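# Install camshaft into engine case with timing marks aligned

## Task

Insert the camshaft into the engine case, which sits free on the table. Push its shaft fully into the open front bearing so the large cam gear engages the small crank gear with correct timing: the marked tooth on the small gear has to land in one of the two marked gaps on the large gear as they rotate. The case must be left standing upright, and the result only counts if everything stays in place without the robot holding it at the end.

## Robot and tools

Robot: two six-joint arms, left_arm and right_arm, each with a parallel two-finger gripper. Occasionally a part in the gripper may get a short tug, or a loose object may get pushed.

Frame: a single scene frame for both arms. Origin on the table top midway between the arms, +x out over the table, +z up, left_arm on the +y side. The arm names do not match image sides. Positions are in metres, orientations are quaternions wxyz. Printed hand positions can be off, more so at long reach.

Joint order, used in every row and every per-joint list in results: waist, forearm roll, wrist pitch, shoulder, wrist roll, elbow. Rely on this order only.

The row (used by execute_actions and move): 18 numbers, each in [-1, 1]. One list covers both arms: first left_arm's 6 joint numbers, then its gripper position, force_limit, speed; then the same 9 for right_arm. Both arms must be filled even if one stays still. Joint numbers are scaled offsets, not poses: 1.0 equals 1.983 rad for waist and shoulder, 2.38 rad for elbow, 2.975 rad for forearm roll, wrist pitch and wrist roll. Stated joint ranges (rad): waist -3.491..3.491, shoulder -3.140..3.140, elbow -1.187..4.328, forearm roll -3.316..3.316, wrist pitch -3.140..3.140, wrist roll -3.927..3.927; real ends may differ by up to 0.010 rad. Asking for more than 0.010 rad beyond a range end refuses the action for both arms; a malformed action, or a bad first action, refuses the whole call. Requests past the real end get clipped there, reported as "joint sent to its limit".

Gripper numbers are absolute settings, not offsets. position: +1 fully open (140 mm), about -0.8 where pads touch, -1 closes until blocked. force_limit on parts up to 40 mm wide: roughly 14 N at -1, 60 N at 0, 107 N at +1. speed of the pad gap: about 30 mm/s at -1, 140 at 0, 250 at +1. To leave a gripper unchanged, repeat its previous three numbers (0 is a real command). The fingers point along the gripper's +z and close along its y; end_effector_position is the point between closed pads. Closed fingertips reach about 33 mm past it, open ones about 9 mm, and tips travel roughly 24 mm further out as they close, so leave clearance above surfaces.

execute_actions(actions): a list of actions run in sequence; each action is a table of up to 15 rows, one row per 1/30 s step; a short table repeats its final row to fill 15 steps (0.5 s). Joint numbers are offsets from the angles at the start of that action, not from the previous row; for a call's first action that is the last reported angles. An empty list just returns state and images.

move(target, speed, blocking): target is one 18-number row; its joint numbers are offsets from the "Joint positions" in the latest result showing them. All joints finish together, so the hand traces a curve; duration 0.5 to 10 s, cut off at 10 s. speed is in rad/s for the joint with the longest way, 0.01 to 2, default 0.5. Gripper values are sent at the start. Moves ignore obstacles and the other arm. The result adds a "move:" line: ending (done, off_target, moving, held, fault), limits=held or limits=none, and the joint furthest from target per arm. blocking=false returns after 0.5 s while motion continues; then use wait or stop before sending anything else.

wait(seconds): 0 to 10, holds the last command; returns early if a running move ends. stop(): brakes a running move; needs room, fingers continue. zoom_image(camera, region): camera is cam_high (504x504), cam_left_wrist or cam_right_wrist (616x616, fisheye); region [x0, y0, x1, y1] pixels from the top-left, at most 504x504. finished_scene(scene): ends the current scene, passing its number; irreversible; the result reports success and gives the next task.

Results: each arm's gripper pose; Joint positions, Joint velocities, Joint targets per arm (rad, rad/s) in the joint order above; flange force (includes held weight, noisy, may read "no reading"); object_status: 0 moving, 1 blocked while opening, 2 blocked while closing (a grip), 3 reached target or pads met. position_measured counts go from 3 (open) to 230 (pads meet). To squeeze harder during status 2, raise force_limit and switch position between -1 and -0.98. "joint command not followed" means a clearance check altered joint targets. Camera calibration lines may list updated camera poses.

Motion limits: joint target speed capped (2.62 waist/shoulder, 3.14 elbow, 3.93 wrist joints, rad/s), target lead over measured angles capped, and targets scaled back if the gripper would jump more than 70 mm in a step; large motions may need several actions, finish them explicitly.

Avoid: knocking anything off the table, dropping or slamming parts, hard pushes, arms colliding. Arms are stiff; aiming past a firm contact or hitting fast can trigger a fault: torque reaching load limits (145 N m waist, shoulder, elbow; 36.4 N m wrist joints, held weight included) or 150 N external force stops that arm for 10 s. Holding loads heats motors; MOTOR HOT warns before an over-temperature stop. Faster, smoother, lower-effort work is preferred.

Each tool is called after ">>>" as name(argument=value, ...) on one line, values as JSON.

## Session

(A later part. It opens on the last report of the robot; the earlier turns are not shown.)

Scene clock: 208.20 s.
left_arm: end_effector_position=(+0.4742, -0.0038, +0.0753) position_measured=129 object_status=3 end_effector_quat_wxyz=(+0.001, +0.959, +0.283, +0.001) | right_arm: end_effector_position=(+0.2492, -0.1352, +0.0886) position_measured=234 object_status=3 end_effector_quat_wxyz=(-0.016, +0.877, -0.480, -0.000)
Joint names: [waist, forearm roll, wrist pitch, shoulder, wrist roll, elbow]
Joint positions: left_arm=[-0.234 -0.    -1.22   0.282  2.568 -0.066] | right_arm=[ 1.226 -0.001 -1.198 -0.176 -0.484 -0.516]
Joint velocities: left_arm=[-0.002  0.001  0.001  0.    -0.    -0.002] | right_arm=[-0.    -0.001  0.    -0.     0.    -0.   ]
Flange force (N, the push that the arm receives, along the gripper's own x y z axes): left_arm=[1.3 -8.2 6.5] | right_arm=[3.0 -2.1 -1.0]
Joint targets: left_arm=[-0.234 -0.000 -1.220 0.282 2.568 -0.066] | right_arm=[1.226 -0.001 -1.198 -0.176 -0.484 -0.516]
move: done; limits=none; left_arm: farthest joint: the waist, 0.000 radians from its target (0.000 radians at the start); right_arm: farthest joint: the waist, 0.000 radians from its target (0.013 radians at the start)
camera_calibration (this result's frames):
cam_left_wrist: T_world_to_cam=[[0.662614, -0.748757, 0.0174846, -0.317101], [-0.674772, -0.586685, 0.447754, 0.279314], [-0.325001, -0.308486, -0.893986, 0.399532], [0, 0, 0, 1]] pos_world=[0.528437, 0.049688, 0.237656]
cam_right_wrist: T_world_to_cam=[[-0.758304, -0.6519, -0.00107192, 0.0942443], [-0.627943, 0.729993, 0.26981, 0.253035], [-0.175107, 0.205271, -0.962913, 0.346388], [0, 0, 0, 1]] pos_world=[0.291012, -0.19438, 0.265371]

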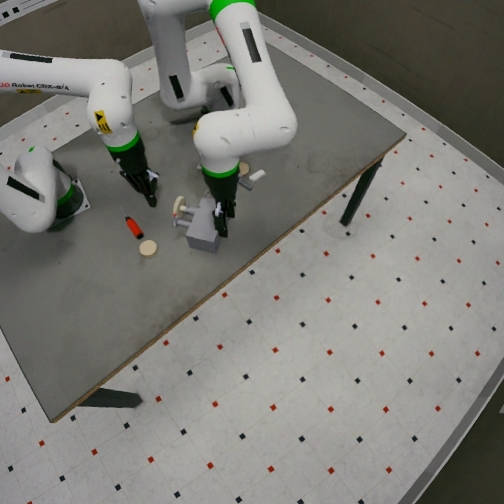

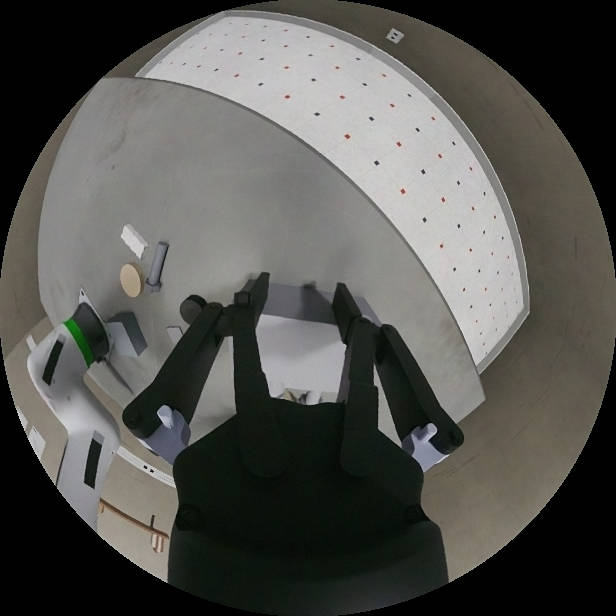

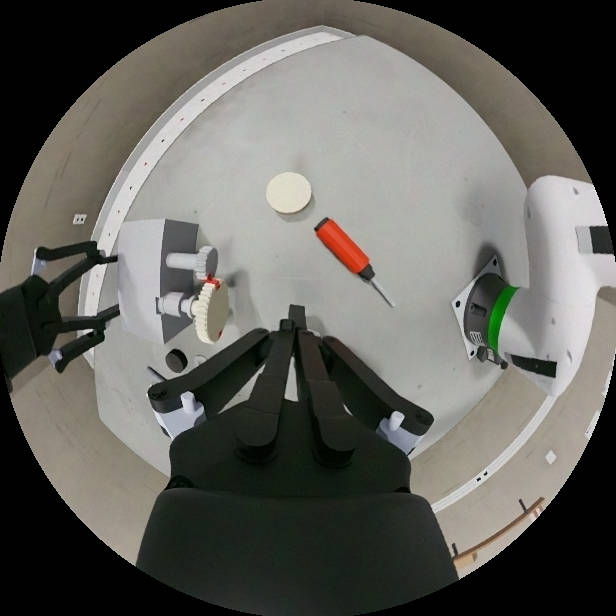

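>>> move(target=[0,0,0,0,0,0,0,0,0, -0.017,0,0,0.045,-0.501,0.0376,-1,0.3,0], speed=0.8)

>>> move(target=[0,0,0,0,0,0,0,0,0, -0.0173,0,0,0.046,0,0.038,-1,0.3,0], speed=0.05)

>>> move(target=[0,0,0,0,0,0,0,0,0, -0.0027,0,0,0.0066,0.0015,0.0061,-1,0.3,0], speed=0.01)

Scene clock: 210.80 s.
left_arm: end_effector_position=(+0.4742, -0.0038, +0.0753) position_measured=129 object_status=3 end_effector_quat_wxyz=(+0.001, +0.959, +0.283, +0.001) | right_arm: end_effector_position=(+0.2760, -0.1139, +0.0935) position_measured=234 object_status=3 end_effector_quat_wxyz=(+0.012, -0.303, +0.953, +0.011)
Joint names: [waist, forearm roll, wrist pitch, shoulder, wrist roll, elbow]
Joint positions: left_arm=[-0.234 -0.    -1.22   0.282  2.568 -0.066] | right_arm=[ 1.192 -0.001 -1.198 -0.087 -1.974 -0.427]
Joint velocities: left_arm=[-0.     0.     0.001 -0.001  0.001  0.002] | right_arm=[-0.    -0.001  0.002  0.     0.     0.   ]
Flange force (N, the push that the arm receives, along the gripper's own x y z axes): left_arm=[0.3 -8.9 5.4] | right_arm=[-2.4 -0.4 -1.6]
Joint targets: left_arm=[-0.234 -0.000 -1.220 0.282 2.568 -0.066] | right_arm=[1.192 -0.001 -1.198 -0.087 -1.974 -0.427]
move: done; limits=none; left_arm: farthest joint: the waist, 0.000 radians from its target (0.000 radians at the start); right_arm: farthest joint: the waist, 0.000 radians from its target (0.034 radians at the start)
camera_calibration (this result's frames):
cam_left_wrist: T_world_to_cam=[[0.662614, -0.748757, 0.0174846, -0.317101], [-0.674772, -0.586685, 0.447754, 0.279314], [-0.325001, -0.308486, -0.893986, 0.399532], [0, 0, 0, 1]] pos_world=[0.528437, 0.049688, 0.237657]
cam_right_wrist: T_world_to_cam=[[-0.686683, 0.725909, 0.0390133, 0.26195], [0.703335, 0.649842, 0.28814, -0.125257], [0.183811, 0.2253, -0.956793, 0.254077], [0, 0, 0, 1]] pos_world=[0.221272, -0.165998, 0.268971]

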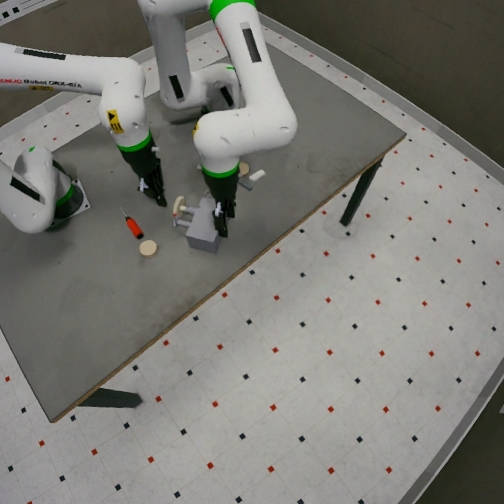

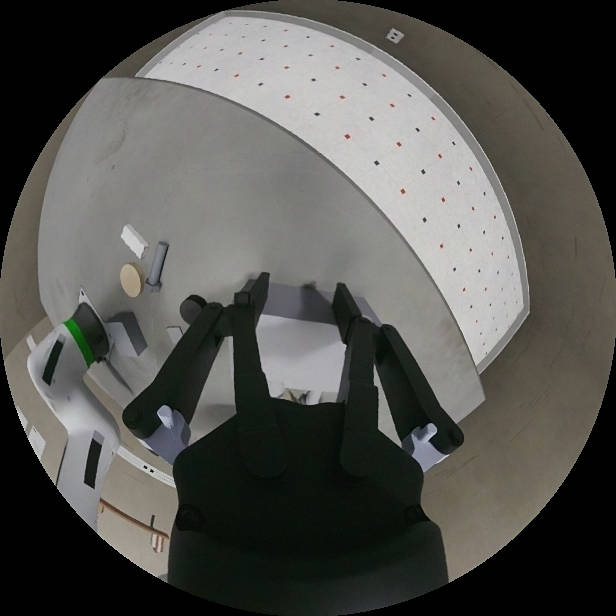

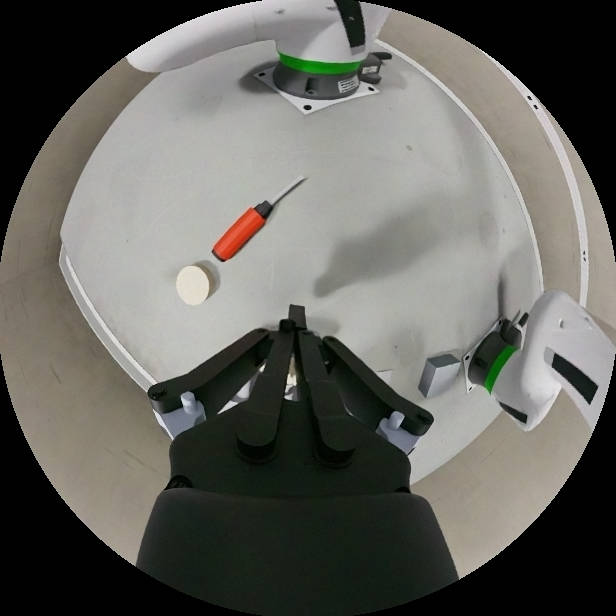

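Scene clock: 212.90 s.
left_arm: end_effector_position=(+0.4742, -0.0038, +0.0753) position_measured=129 object_status=3 end_effector_quat_wxyz=(+0.001, +0.959, +0.283, +0.001) | right_arm: end_effector_position=(+0.3051, -0.0939, +0.0947) position_measured=234 object_status=3 end_effector_quat_wxyz=(+0.012, -0.287, +0.958, +0.011)
Joint names: [waist, forearm roll, wrist pitch, shoulder, wrist roll, elbow]
Joint positions: left_arm=[-0.234 -0.    -1.22   0.282  2.568 -0.066] | right_arm=[ 1.158 -0.001 -1.198  0.004 -1.974 -0.336]
Joint velocities: left_arm=[-0.    -0.001 -0.001  0.    -0.     0.   ] | right_arm=[ 0.001  0.002 -0.002  0.     0.001  0.   ]
Flange force (N, the push that the arm receives, along the gripper's own x y z axes): left_arm=[1.6 -7.3 4.7] | right_arm=[-3.4 -1.2 -1.1]
Joint targets: left_arm=[-0.234 -0.000 -1.220 0.282 2.568 -0.066] | right_arm=[1.158 -0.001 -1.198 0.004 -1.974 -0.336]
move: done; limits=none; left_arm: farthest joint: the waist, 0.000 radians from its target (0.000 radians at the start); right_arm: farthest joint: the waist, 0.000 radians from its target (0.035 radians at the start)
camera_calibration (this result's frames):
cam_left_wrist: T_world_to_cam=[[0.662614, -0.748757, 0.0174845, -0.317101], [-0.674772, -0.586685, 0.447754, 0.279314], [-0.325001, -0.308486, -0.893986, 0.399532], [0, 0, 0, 1]] pos_world=[0.528437, 0.049688, 0.237657]
cam_right_wrist: T_world_to_cam=[[-0.66136, 0.749064, 0.0388094, 0.261809], [0.725339, 0.625522, 0.287413, -0.167981], [0.191015, 0.218234, -0.95702, 0.242544], [0, 0, 0, 1]] pos_world=[0.248664, -0.143967, 0.270239]

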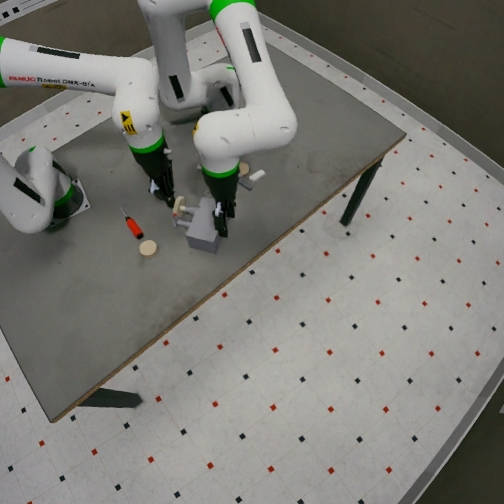

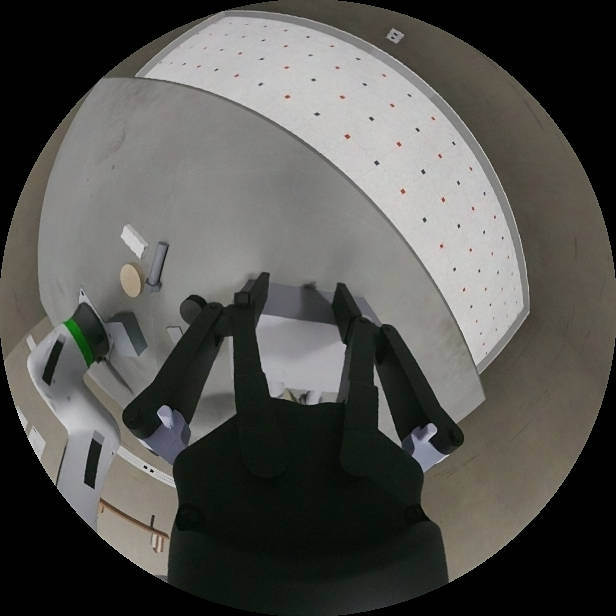

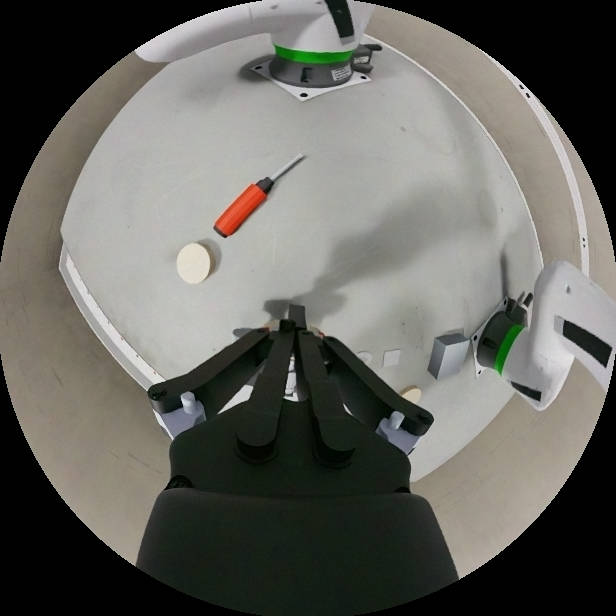

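Scene clock: 214.57 s.
left_arm: end_effector_position=(+0.4742, -0.0038, +0.0753) position_measured=129 object_status=3 end_effector_quat_wxyz=(+0.001, +0.959, +0.283, +0.001) | right_arm: end_effector_position=(+0.3099, -0.0907, +0.0953) position_measured=234 object_status=3 end_effector_quat_wxyz=(+0.013, -0.286, +0.958, +0.011)
Joint names: [waist, forearm roll, wrist pitch, shoulder, wrist roll, elbow]
Joint positions: left_arm=[-0.234 -0.    -1.22   0.282  2.568 -0.066] | right_arm=[ 1.153 -0.001 -1.198  0.017 -1.97  -0.322]
Joint velocities: left_arm=[ 0.001 -0.    -0.     0.     0.001  0.   ] | right_arm=[ 0.001  0.001 -0.002  0.     0.    -0.   ]
Flange force (N, the push that the arm receives, along the gripper's own x y z axes): left_arm=[0.6 -5.2 6.5] | right_arm=[-0.8 -1.3 -1.4]
Joint targets: left_arm=[-0.234 -0.000 -1.220 0.282 2.568 -0.066] | right_arm=[1.153 -0.001 -1.198 0.017 -1.970 -0.322]
move: done; limits=none; left_arm: farthest joint: the waist, 0.000 radians from its target (0.000 radians at the start); right_arm: farthest joint: the waist, 0.000 radians from its target (0.005 radians at the start)
camera_calibration (this result's frames):
cam_left_wrist: T_world_to_cam=[[0.662614, -0.748757, 0.0174846, -0.317101], [-0.674772, -0.586685, 0.447754, 0.279314], [-0.325001, -0.308486, -0.893986, 0.399532], [0, 0, 0, 1]] pos_world=[0.528437, 0.0496879, 0.237657]
cam_right_wrist: T_world_to_cam=[[-0.660726, 0.749612, 0.0390355, 0.262421], [0.725633, 0.624553, 0.288773, -0.173993], [0.192088, 0.219125, -0.956601, 0.241132], [0, 0, 0, 1]] pos_world=[0.253324, -0.140884, 0.270668]

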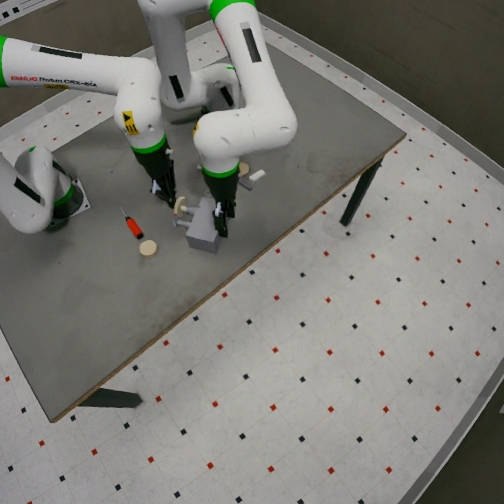

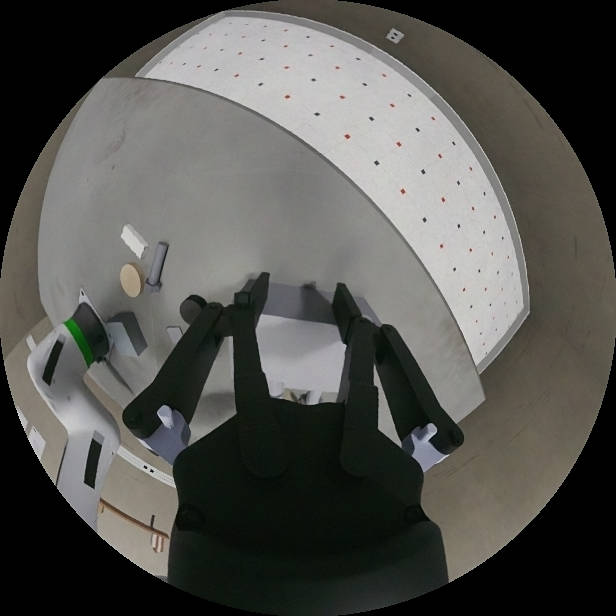

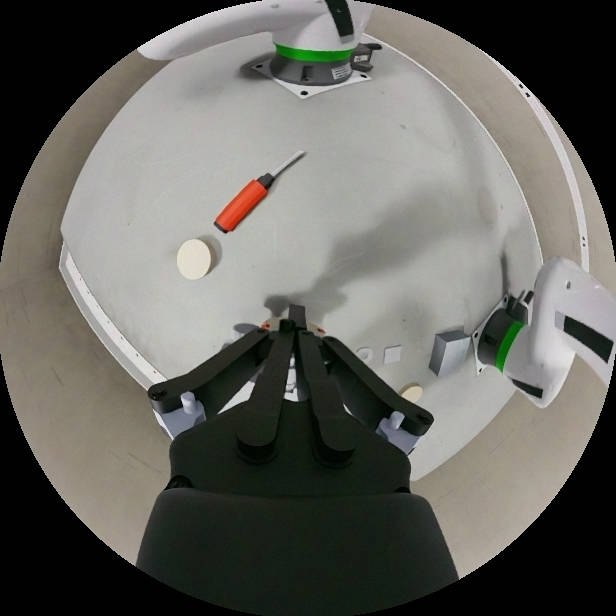

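>>> move(target=[0,0,0,0,0,0,0,0,0, -0.0019,0,0,0.0044,0.0012,0.004,-1,0.3,0], speed=0.01)

Scene clock: 215.83 s.
left_arm: end_effector_position=(+0.4742, -0.0038, +0.0753) position_measured=129 object_status=3 end_effector_quat_wxyz=(+0.001, +0.959, +0.283, +0.001) | right_arm: end_effector_position=(+0.3132, -0.0887, +0.0955) position_measured=234 object_status=3 end_effector_quat_wxyz=(+0.013, -0.286, +0.958, +0.011)
Joint names: [waist, forearm roll, wrist pitch, shoulder, wrist roll, elbow]
Joint positions: left_arm=[-0.234 -0.    -1.22   0.282  2.568 -0.066] | right_arm=[ 1.149 -0.001 -1.198  0.026 -1.966 -0.312]
Joint velocities: left_arm=[ 0.    -0.     0.003  0.001 -0.001 -0.001] | right_arm=[ 0.001  0.001  0.002  0.    -0.     0.   ]
Flange force (N, the push that the arm receives, along the gripper's own x y z axes): left_arm=[0.0 -5.7 3.8] | right_arm=[-3.5 -1.1 -1.0]
Joint targets: left_arm=[-0.234 -0.000 -1.220 0.282 2.568 -0.066] | right_arm=[1.149 -0.001 -1.198 0.026 -1.966 -0.312]
move: done; limits=none; left_arm: farthest joint: the waist, 0.000 radians from its target (0.000 radians at the start); right_arm: farthest joint: the waist, 0.000 radians from its target (0.003 radians at the start)
camera_calibration (this result's frames):
cam_left_wrist: T_world_to_cam=[[0.662614, -0.748757, 0.0174845, -0.317101], [-0.674772, -0.586685, 0.447754, 0.279314], [-0.325001, -0.308486, -0.893986, 0.399532], [0, 0, 0, 1]] pos_world=[0.528437, 0.049688, 0.237657]
cam_right_wrist: T_world_to_cam=[[-0.660597, 0.749721, 0.0391196, 0.263046], [0.7256, 0.624236, 0.28954, -0.17778], [0.192654, 0.219654, -0.956366, 0.240155], [0, 0, 0, 1]] pos_world=[0.256498, -0.138986, 0.270861]

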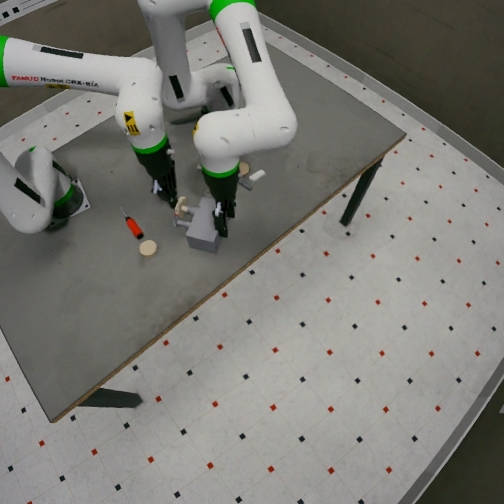

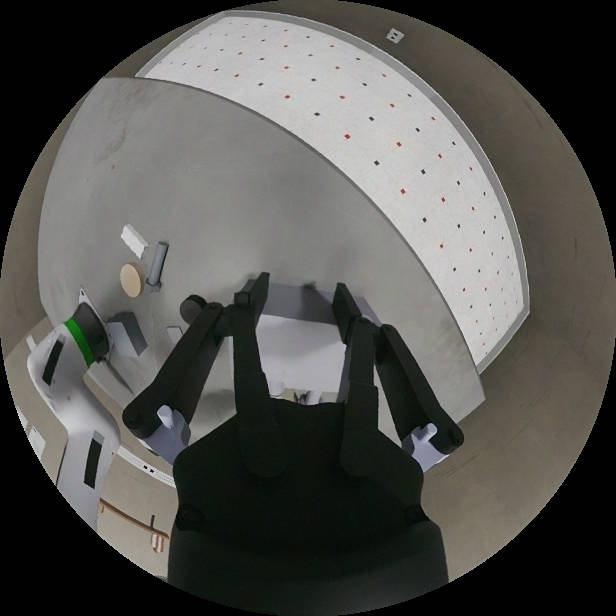

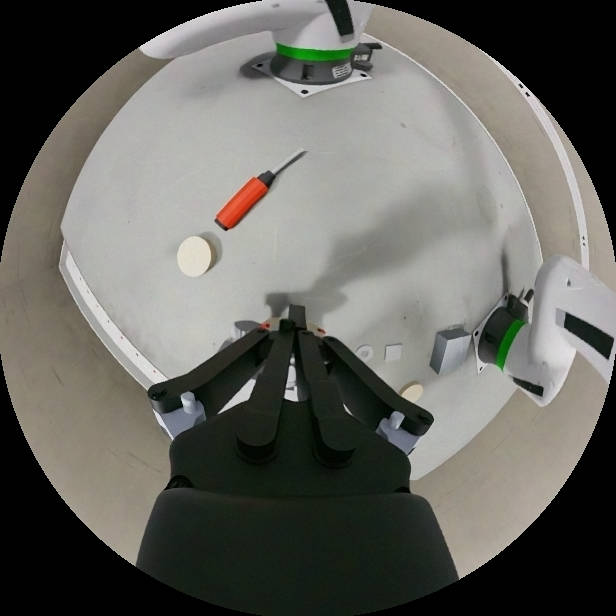

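Meshing.

>>> move(target=[0,0,0,0,0,0,0,0,0, -0.0028,0,0,0.0066,0.0018,0.0059,-1,0.3,0], speed=0.01)

Scene clock: 217.57 s.
left_arm: end_effector_position=(+0.4742, -0.0038, +0.0753) position_measured=129 object_status=3 end_effector_quat_wxyz=(+0.001, +0.959, +0.283, +0.001) | right_arm: end_effector_position=(+0.3181, -0.0858, +0.0958) position_measured=234 object_status=3 end_effector_quat_wxyz=(+0.013, -0.286, +0.958, +0.012)
Joint names: [waist, forearm roll, wrist pitch, shoulder, wrist roll, elbow]
Joint positions: left_arm=[-0.234 -0.    -1.22   0.282  2.568 -0.066] | right_arm=[ 1.143 -0.001 -1.198  0.039 -1.961 -0.298]
Joint velocities: left_arm=[ 0.001 -0.001 -0.    -0.     0.    -0.001] | right_arm=[-0.     0.001 -0.001  0.    -0.     0.   ]
Flange force (N, the push that the arm receives, along the gripper's own x y z axes): left_arm=[1.7 -2.8 4.4] | right_arm=[-3.8 -1.0 -1.1]
Joint targets: left_arm=[-0.234 -0.000 -1.220 0.282 2.568 -0.066] | right_arm=[1.143 -0.001 -1.198 0.039 -1.961 -0.298]
move: done; limits=none; left_arm: farthest joint: the waist, 0.000 radians from its target (0.000 radians at the start); right_arm: farthest joint: the waist, 0.000 radians from its target (0.005 radians at the start)
camera_calibration (this result's frames):
cam_left_wrist: T_world_to_cam=[[0.662614, -0.748757, 0.0174847, -0.317101], [-0.674772, -0.586685, 0.447754, 0.279314], [-0.325001, -0.308486, -0.893986, 0.399532], [0, 0, 0, 1]] pos_world=[0.528437, 0.049688, 0.237657]
cam_right_wrist: T_world_to_cam=[[-0.660474, 0.749826, 0.0391769, 0.264051], [0.725525, 0.623891, 0.290472, -0.183266], [0.193361, 0.220273, -0.956081, 0.238599], [0, 0, 0, 1]] pos_world=[0.261227, -0.136211, 0.271009]

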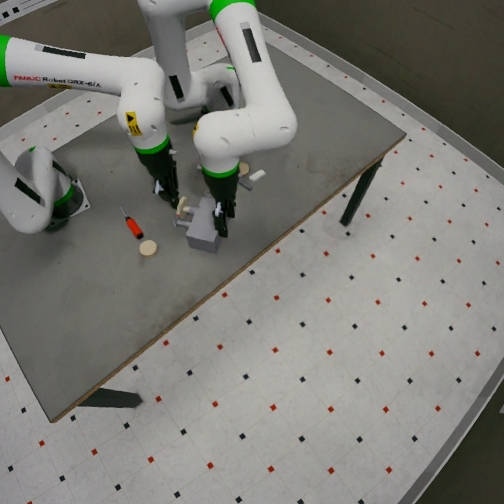

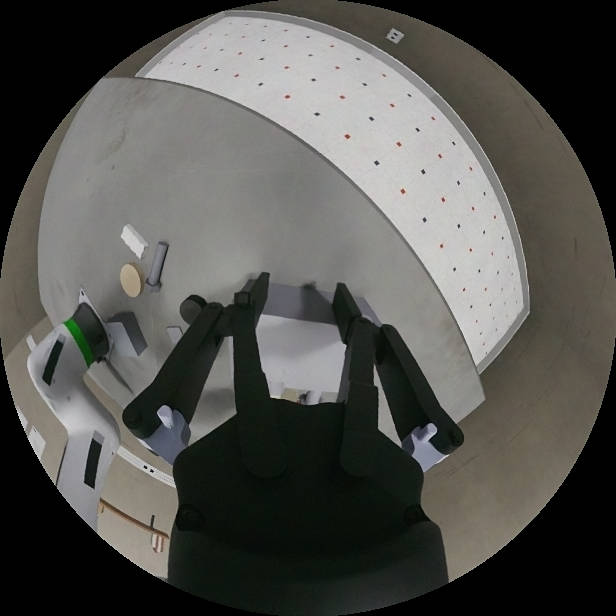

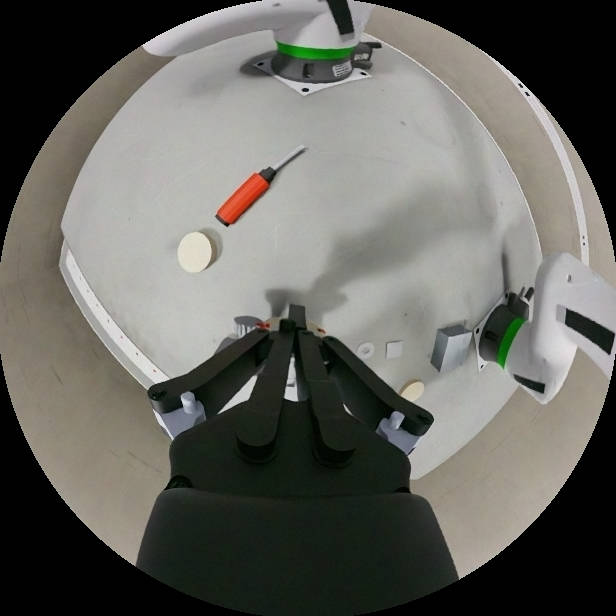

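>>> move(target=[0,0,0,0,0,0,0,0,0, -0.0016,0,0,0.0038,0.001,0.0035,-1,0.3,0], speed=0.01)

>>> zoom_image(camera="cam_right_wrist", region=[225,305,295,340])

Scene clock: 219.63 s.
left_arm: end_effector_position=(+0.4743, -0.0038, +0.0753) position_measured=129 object_status=3 end_effector_quat_wxyz=(+0.001, +0.959, +0.283, +0.001) | right_arm: end_effector_position=(+0.3209, -0.0842, +0.0959) position_measured=234 object_status=3 end_effector_quat_wxyz=(+0.013, -0.286, +0.958, +0.012)
Joint names: [waist, forearm roll, wrist pitch, shoulder, wrist roll, elbow]
Joint positions: left_arm=[-0.234 -0.    -1.22   0.282  2.568 -0.066] | right_arm=[ 1.14  -0.001 -1.198  0.047 -1.958 -0.29 ]
Joint velocities: left_arm=[ 0.001 -0.    -0.001 -0.001 -0.001  0.001] | right_arm=[-0.001  0.001 -0.001 -0.     0.     0.   ]
Flange force (N, the push that the arm receives, along the gripper's own x y z axes): left_arm=[36.5 -13.0 -3.0] | right_arm=[46.5 -5.3 -25.9]
Joint targets: left_arm=[-0.234 -0.000 -1.220 0.282 2.568 -0.066] | right_arm=[1.140 -0.001 -1.198 0.047 -1.958 -0.290]
move: done; limits=none; left_arm: farthest joint: the waist, 0.000 radians from its target (0.000 radians at the start); right_arm: farthest joint: the waist, 0.000 radians from its target (0.003 radians at the start)
camera_calibration (this result's frames):
cam_left_wrist: T_world_to_cam=[[0.662573, -0.748792, 0.0175278, -0.317101], [-0.674872, -0.586687, 0.4476, 0.279428], [-0.324876, -0.308397, -0.894062, 0.399508], [0, 0, 0, 1]] pos_world=[0.528471, 0.0497008, 0.237671]
cam_right_wrist: T_world_to_cam=[[-0.660305, 0.749972, 0.0392198, 0.264614], [0.725602, 0.623641, 0.290815, -0.186426], [0.193644, 0.220485, -0.955975, 0.237788], [0, 0, 0, 1]] pos_world=[0.263951, -0.134619, 0.271157]

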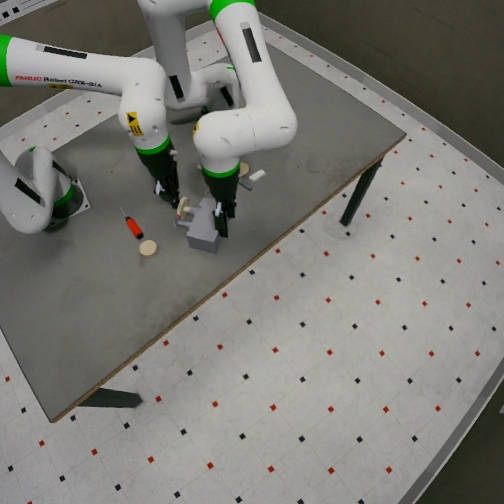

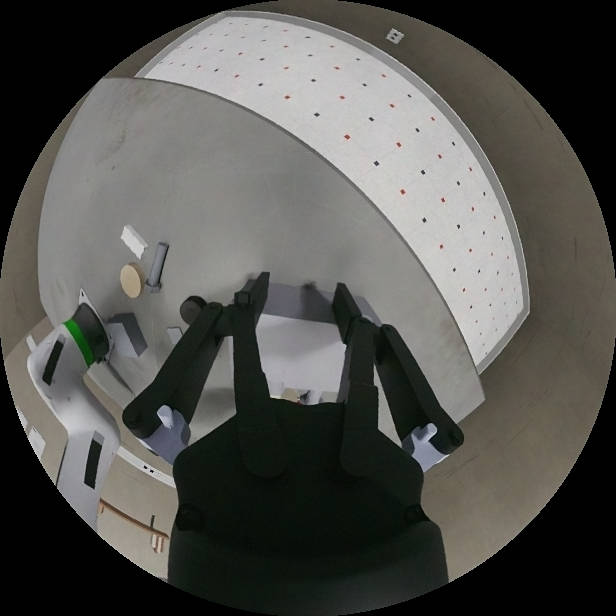

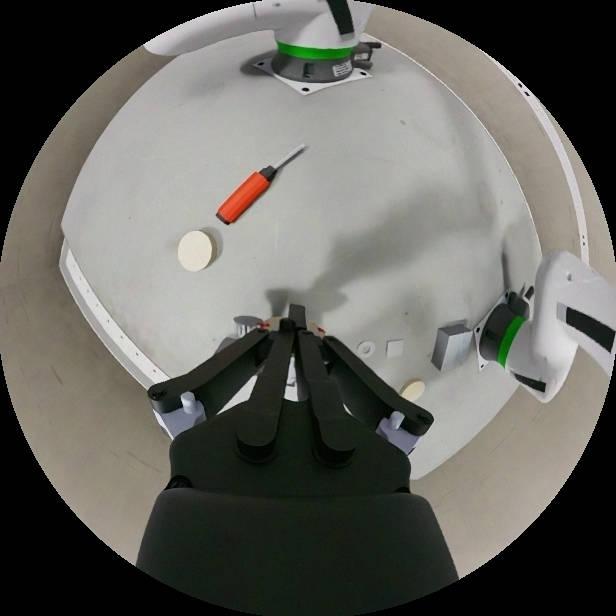

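Region (225, 305, 295, 340) of cam_right_wrist's 616x616 image, scaled by 7.200, with more detail than that image has.

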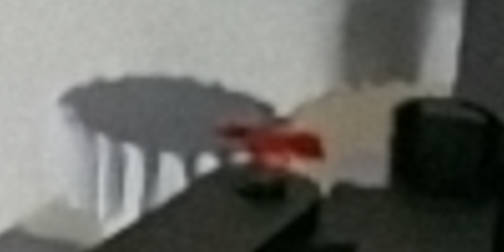

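>>> move(target=[0.012,0,0,0.007,-0.008,0.007,0,0,0, 0.015,0,0,-0.037,0,-0.031,-1,0.3,0], speed=0.1)

>>> finished_scene(scene=1)

Scene clock: 220.83 s.
left_arm: end_effector_position=(+0.4884, +0.0036, +0.0748) position_measured=129 object_status=3 end_effector_quat_wxyz=(+0.001, +0.959, +0.283, +0.002) | right_arm: end_effector_position=(+0.2957, -0.0992, +0.0961) position_measured=234 object_status=3 end_effector_quat_wxyz=(+0.013, -0.300, +0.954, +0.012)
Joint names: [waist, forearm roll, wrist pitch, shoulder, wrist roll, elbow]
Joint positions: left_arm=[-0.21  -0.    -1.22   0.296  2.544 -0.05 ] | right_arm=[ 1.17  -0.001 -1.198 -0.027 -1.958 -0.364]
Joint velocities: left_arm=[ 0.    -0.001  0.002 -0.    -0.    -0.001] | right_arm=[ 0. -0. -0. -0.  0. -0.]
Flange force (N, the push that the arm receives, along the gripper's own x y z axes): left_arm=[-1.0 -7.1 6.0] | right_arm=[-3.8 -1.1 -1.8]
Joint targets: left_arm=[-0.210 -0.000 -1.220 0.296 2.544 -0.050] | right_arm=[1.170 -0.001 -1.198 -0.027 -1.958 -0.364]
move: done; limits=none; left_arm: farthest joint: the waist, 0.000 radians from its target (0.024 radians at the start); right_arm: farthest joint: the waist, 0.000 radians from its target (0.030 radians at the start)
camera_calibration (this result's frames):
cam_left_wrist: T_world_to_cam=[[0.662517, -0.748779, 0.0200149, -0.321031], [-0.676037, -0.586221, 0.446452, 0.294166], [-0.322561, -0.309313, -0.894584, 0.404841], [0, 0, 0, 1]] pos_world=[0.542141, 0.0572875, 0.237258]
cam_right_wrist: T_world_to_cam=[[-0.682311, 0.730013, 0.039146, 0.263791], [0.706806, 0.645048, 0.290411, -0.151156], [0.186752, 0.225819, -0.956101, 0.248669], [0, 0, 0, 1]] pos_world=[0.240386, -0.151223, 0.271324]

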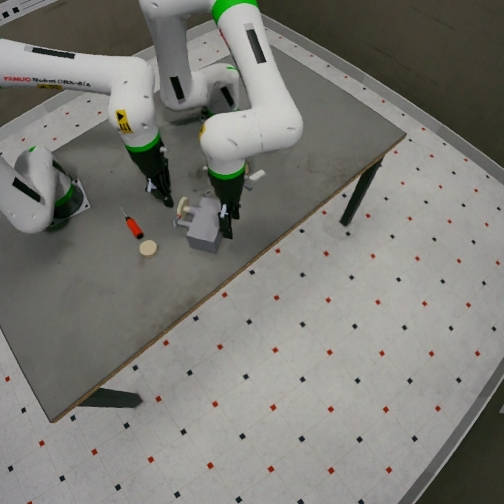

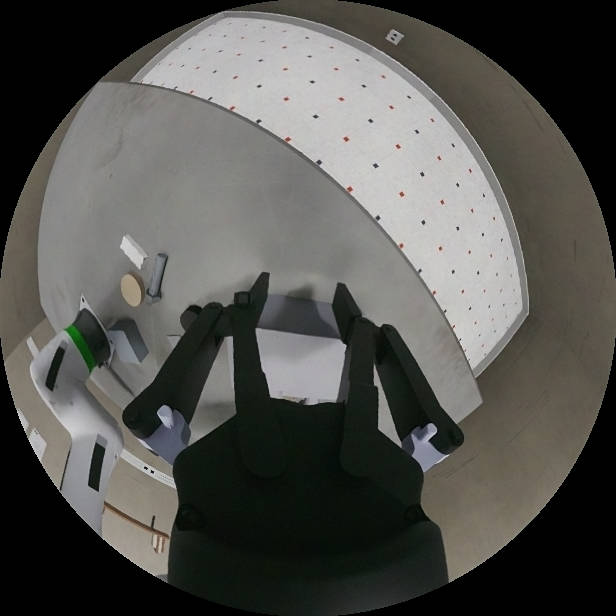

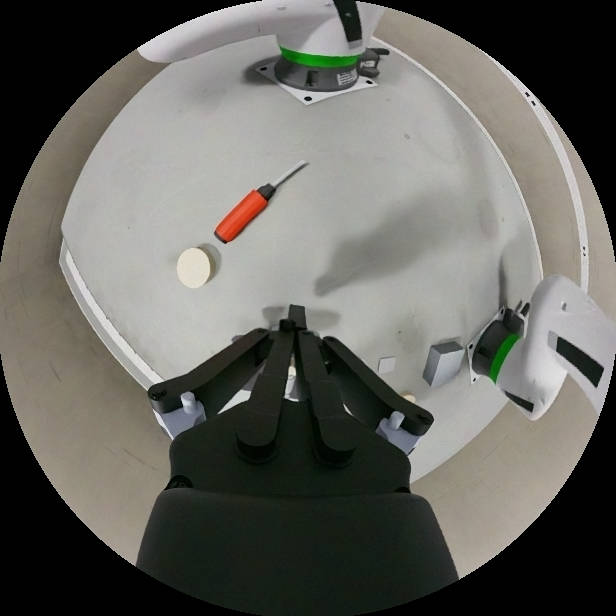

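The scene is finished: the task was done.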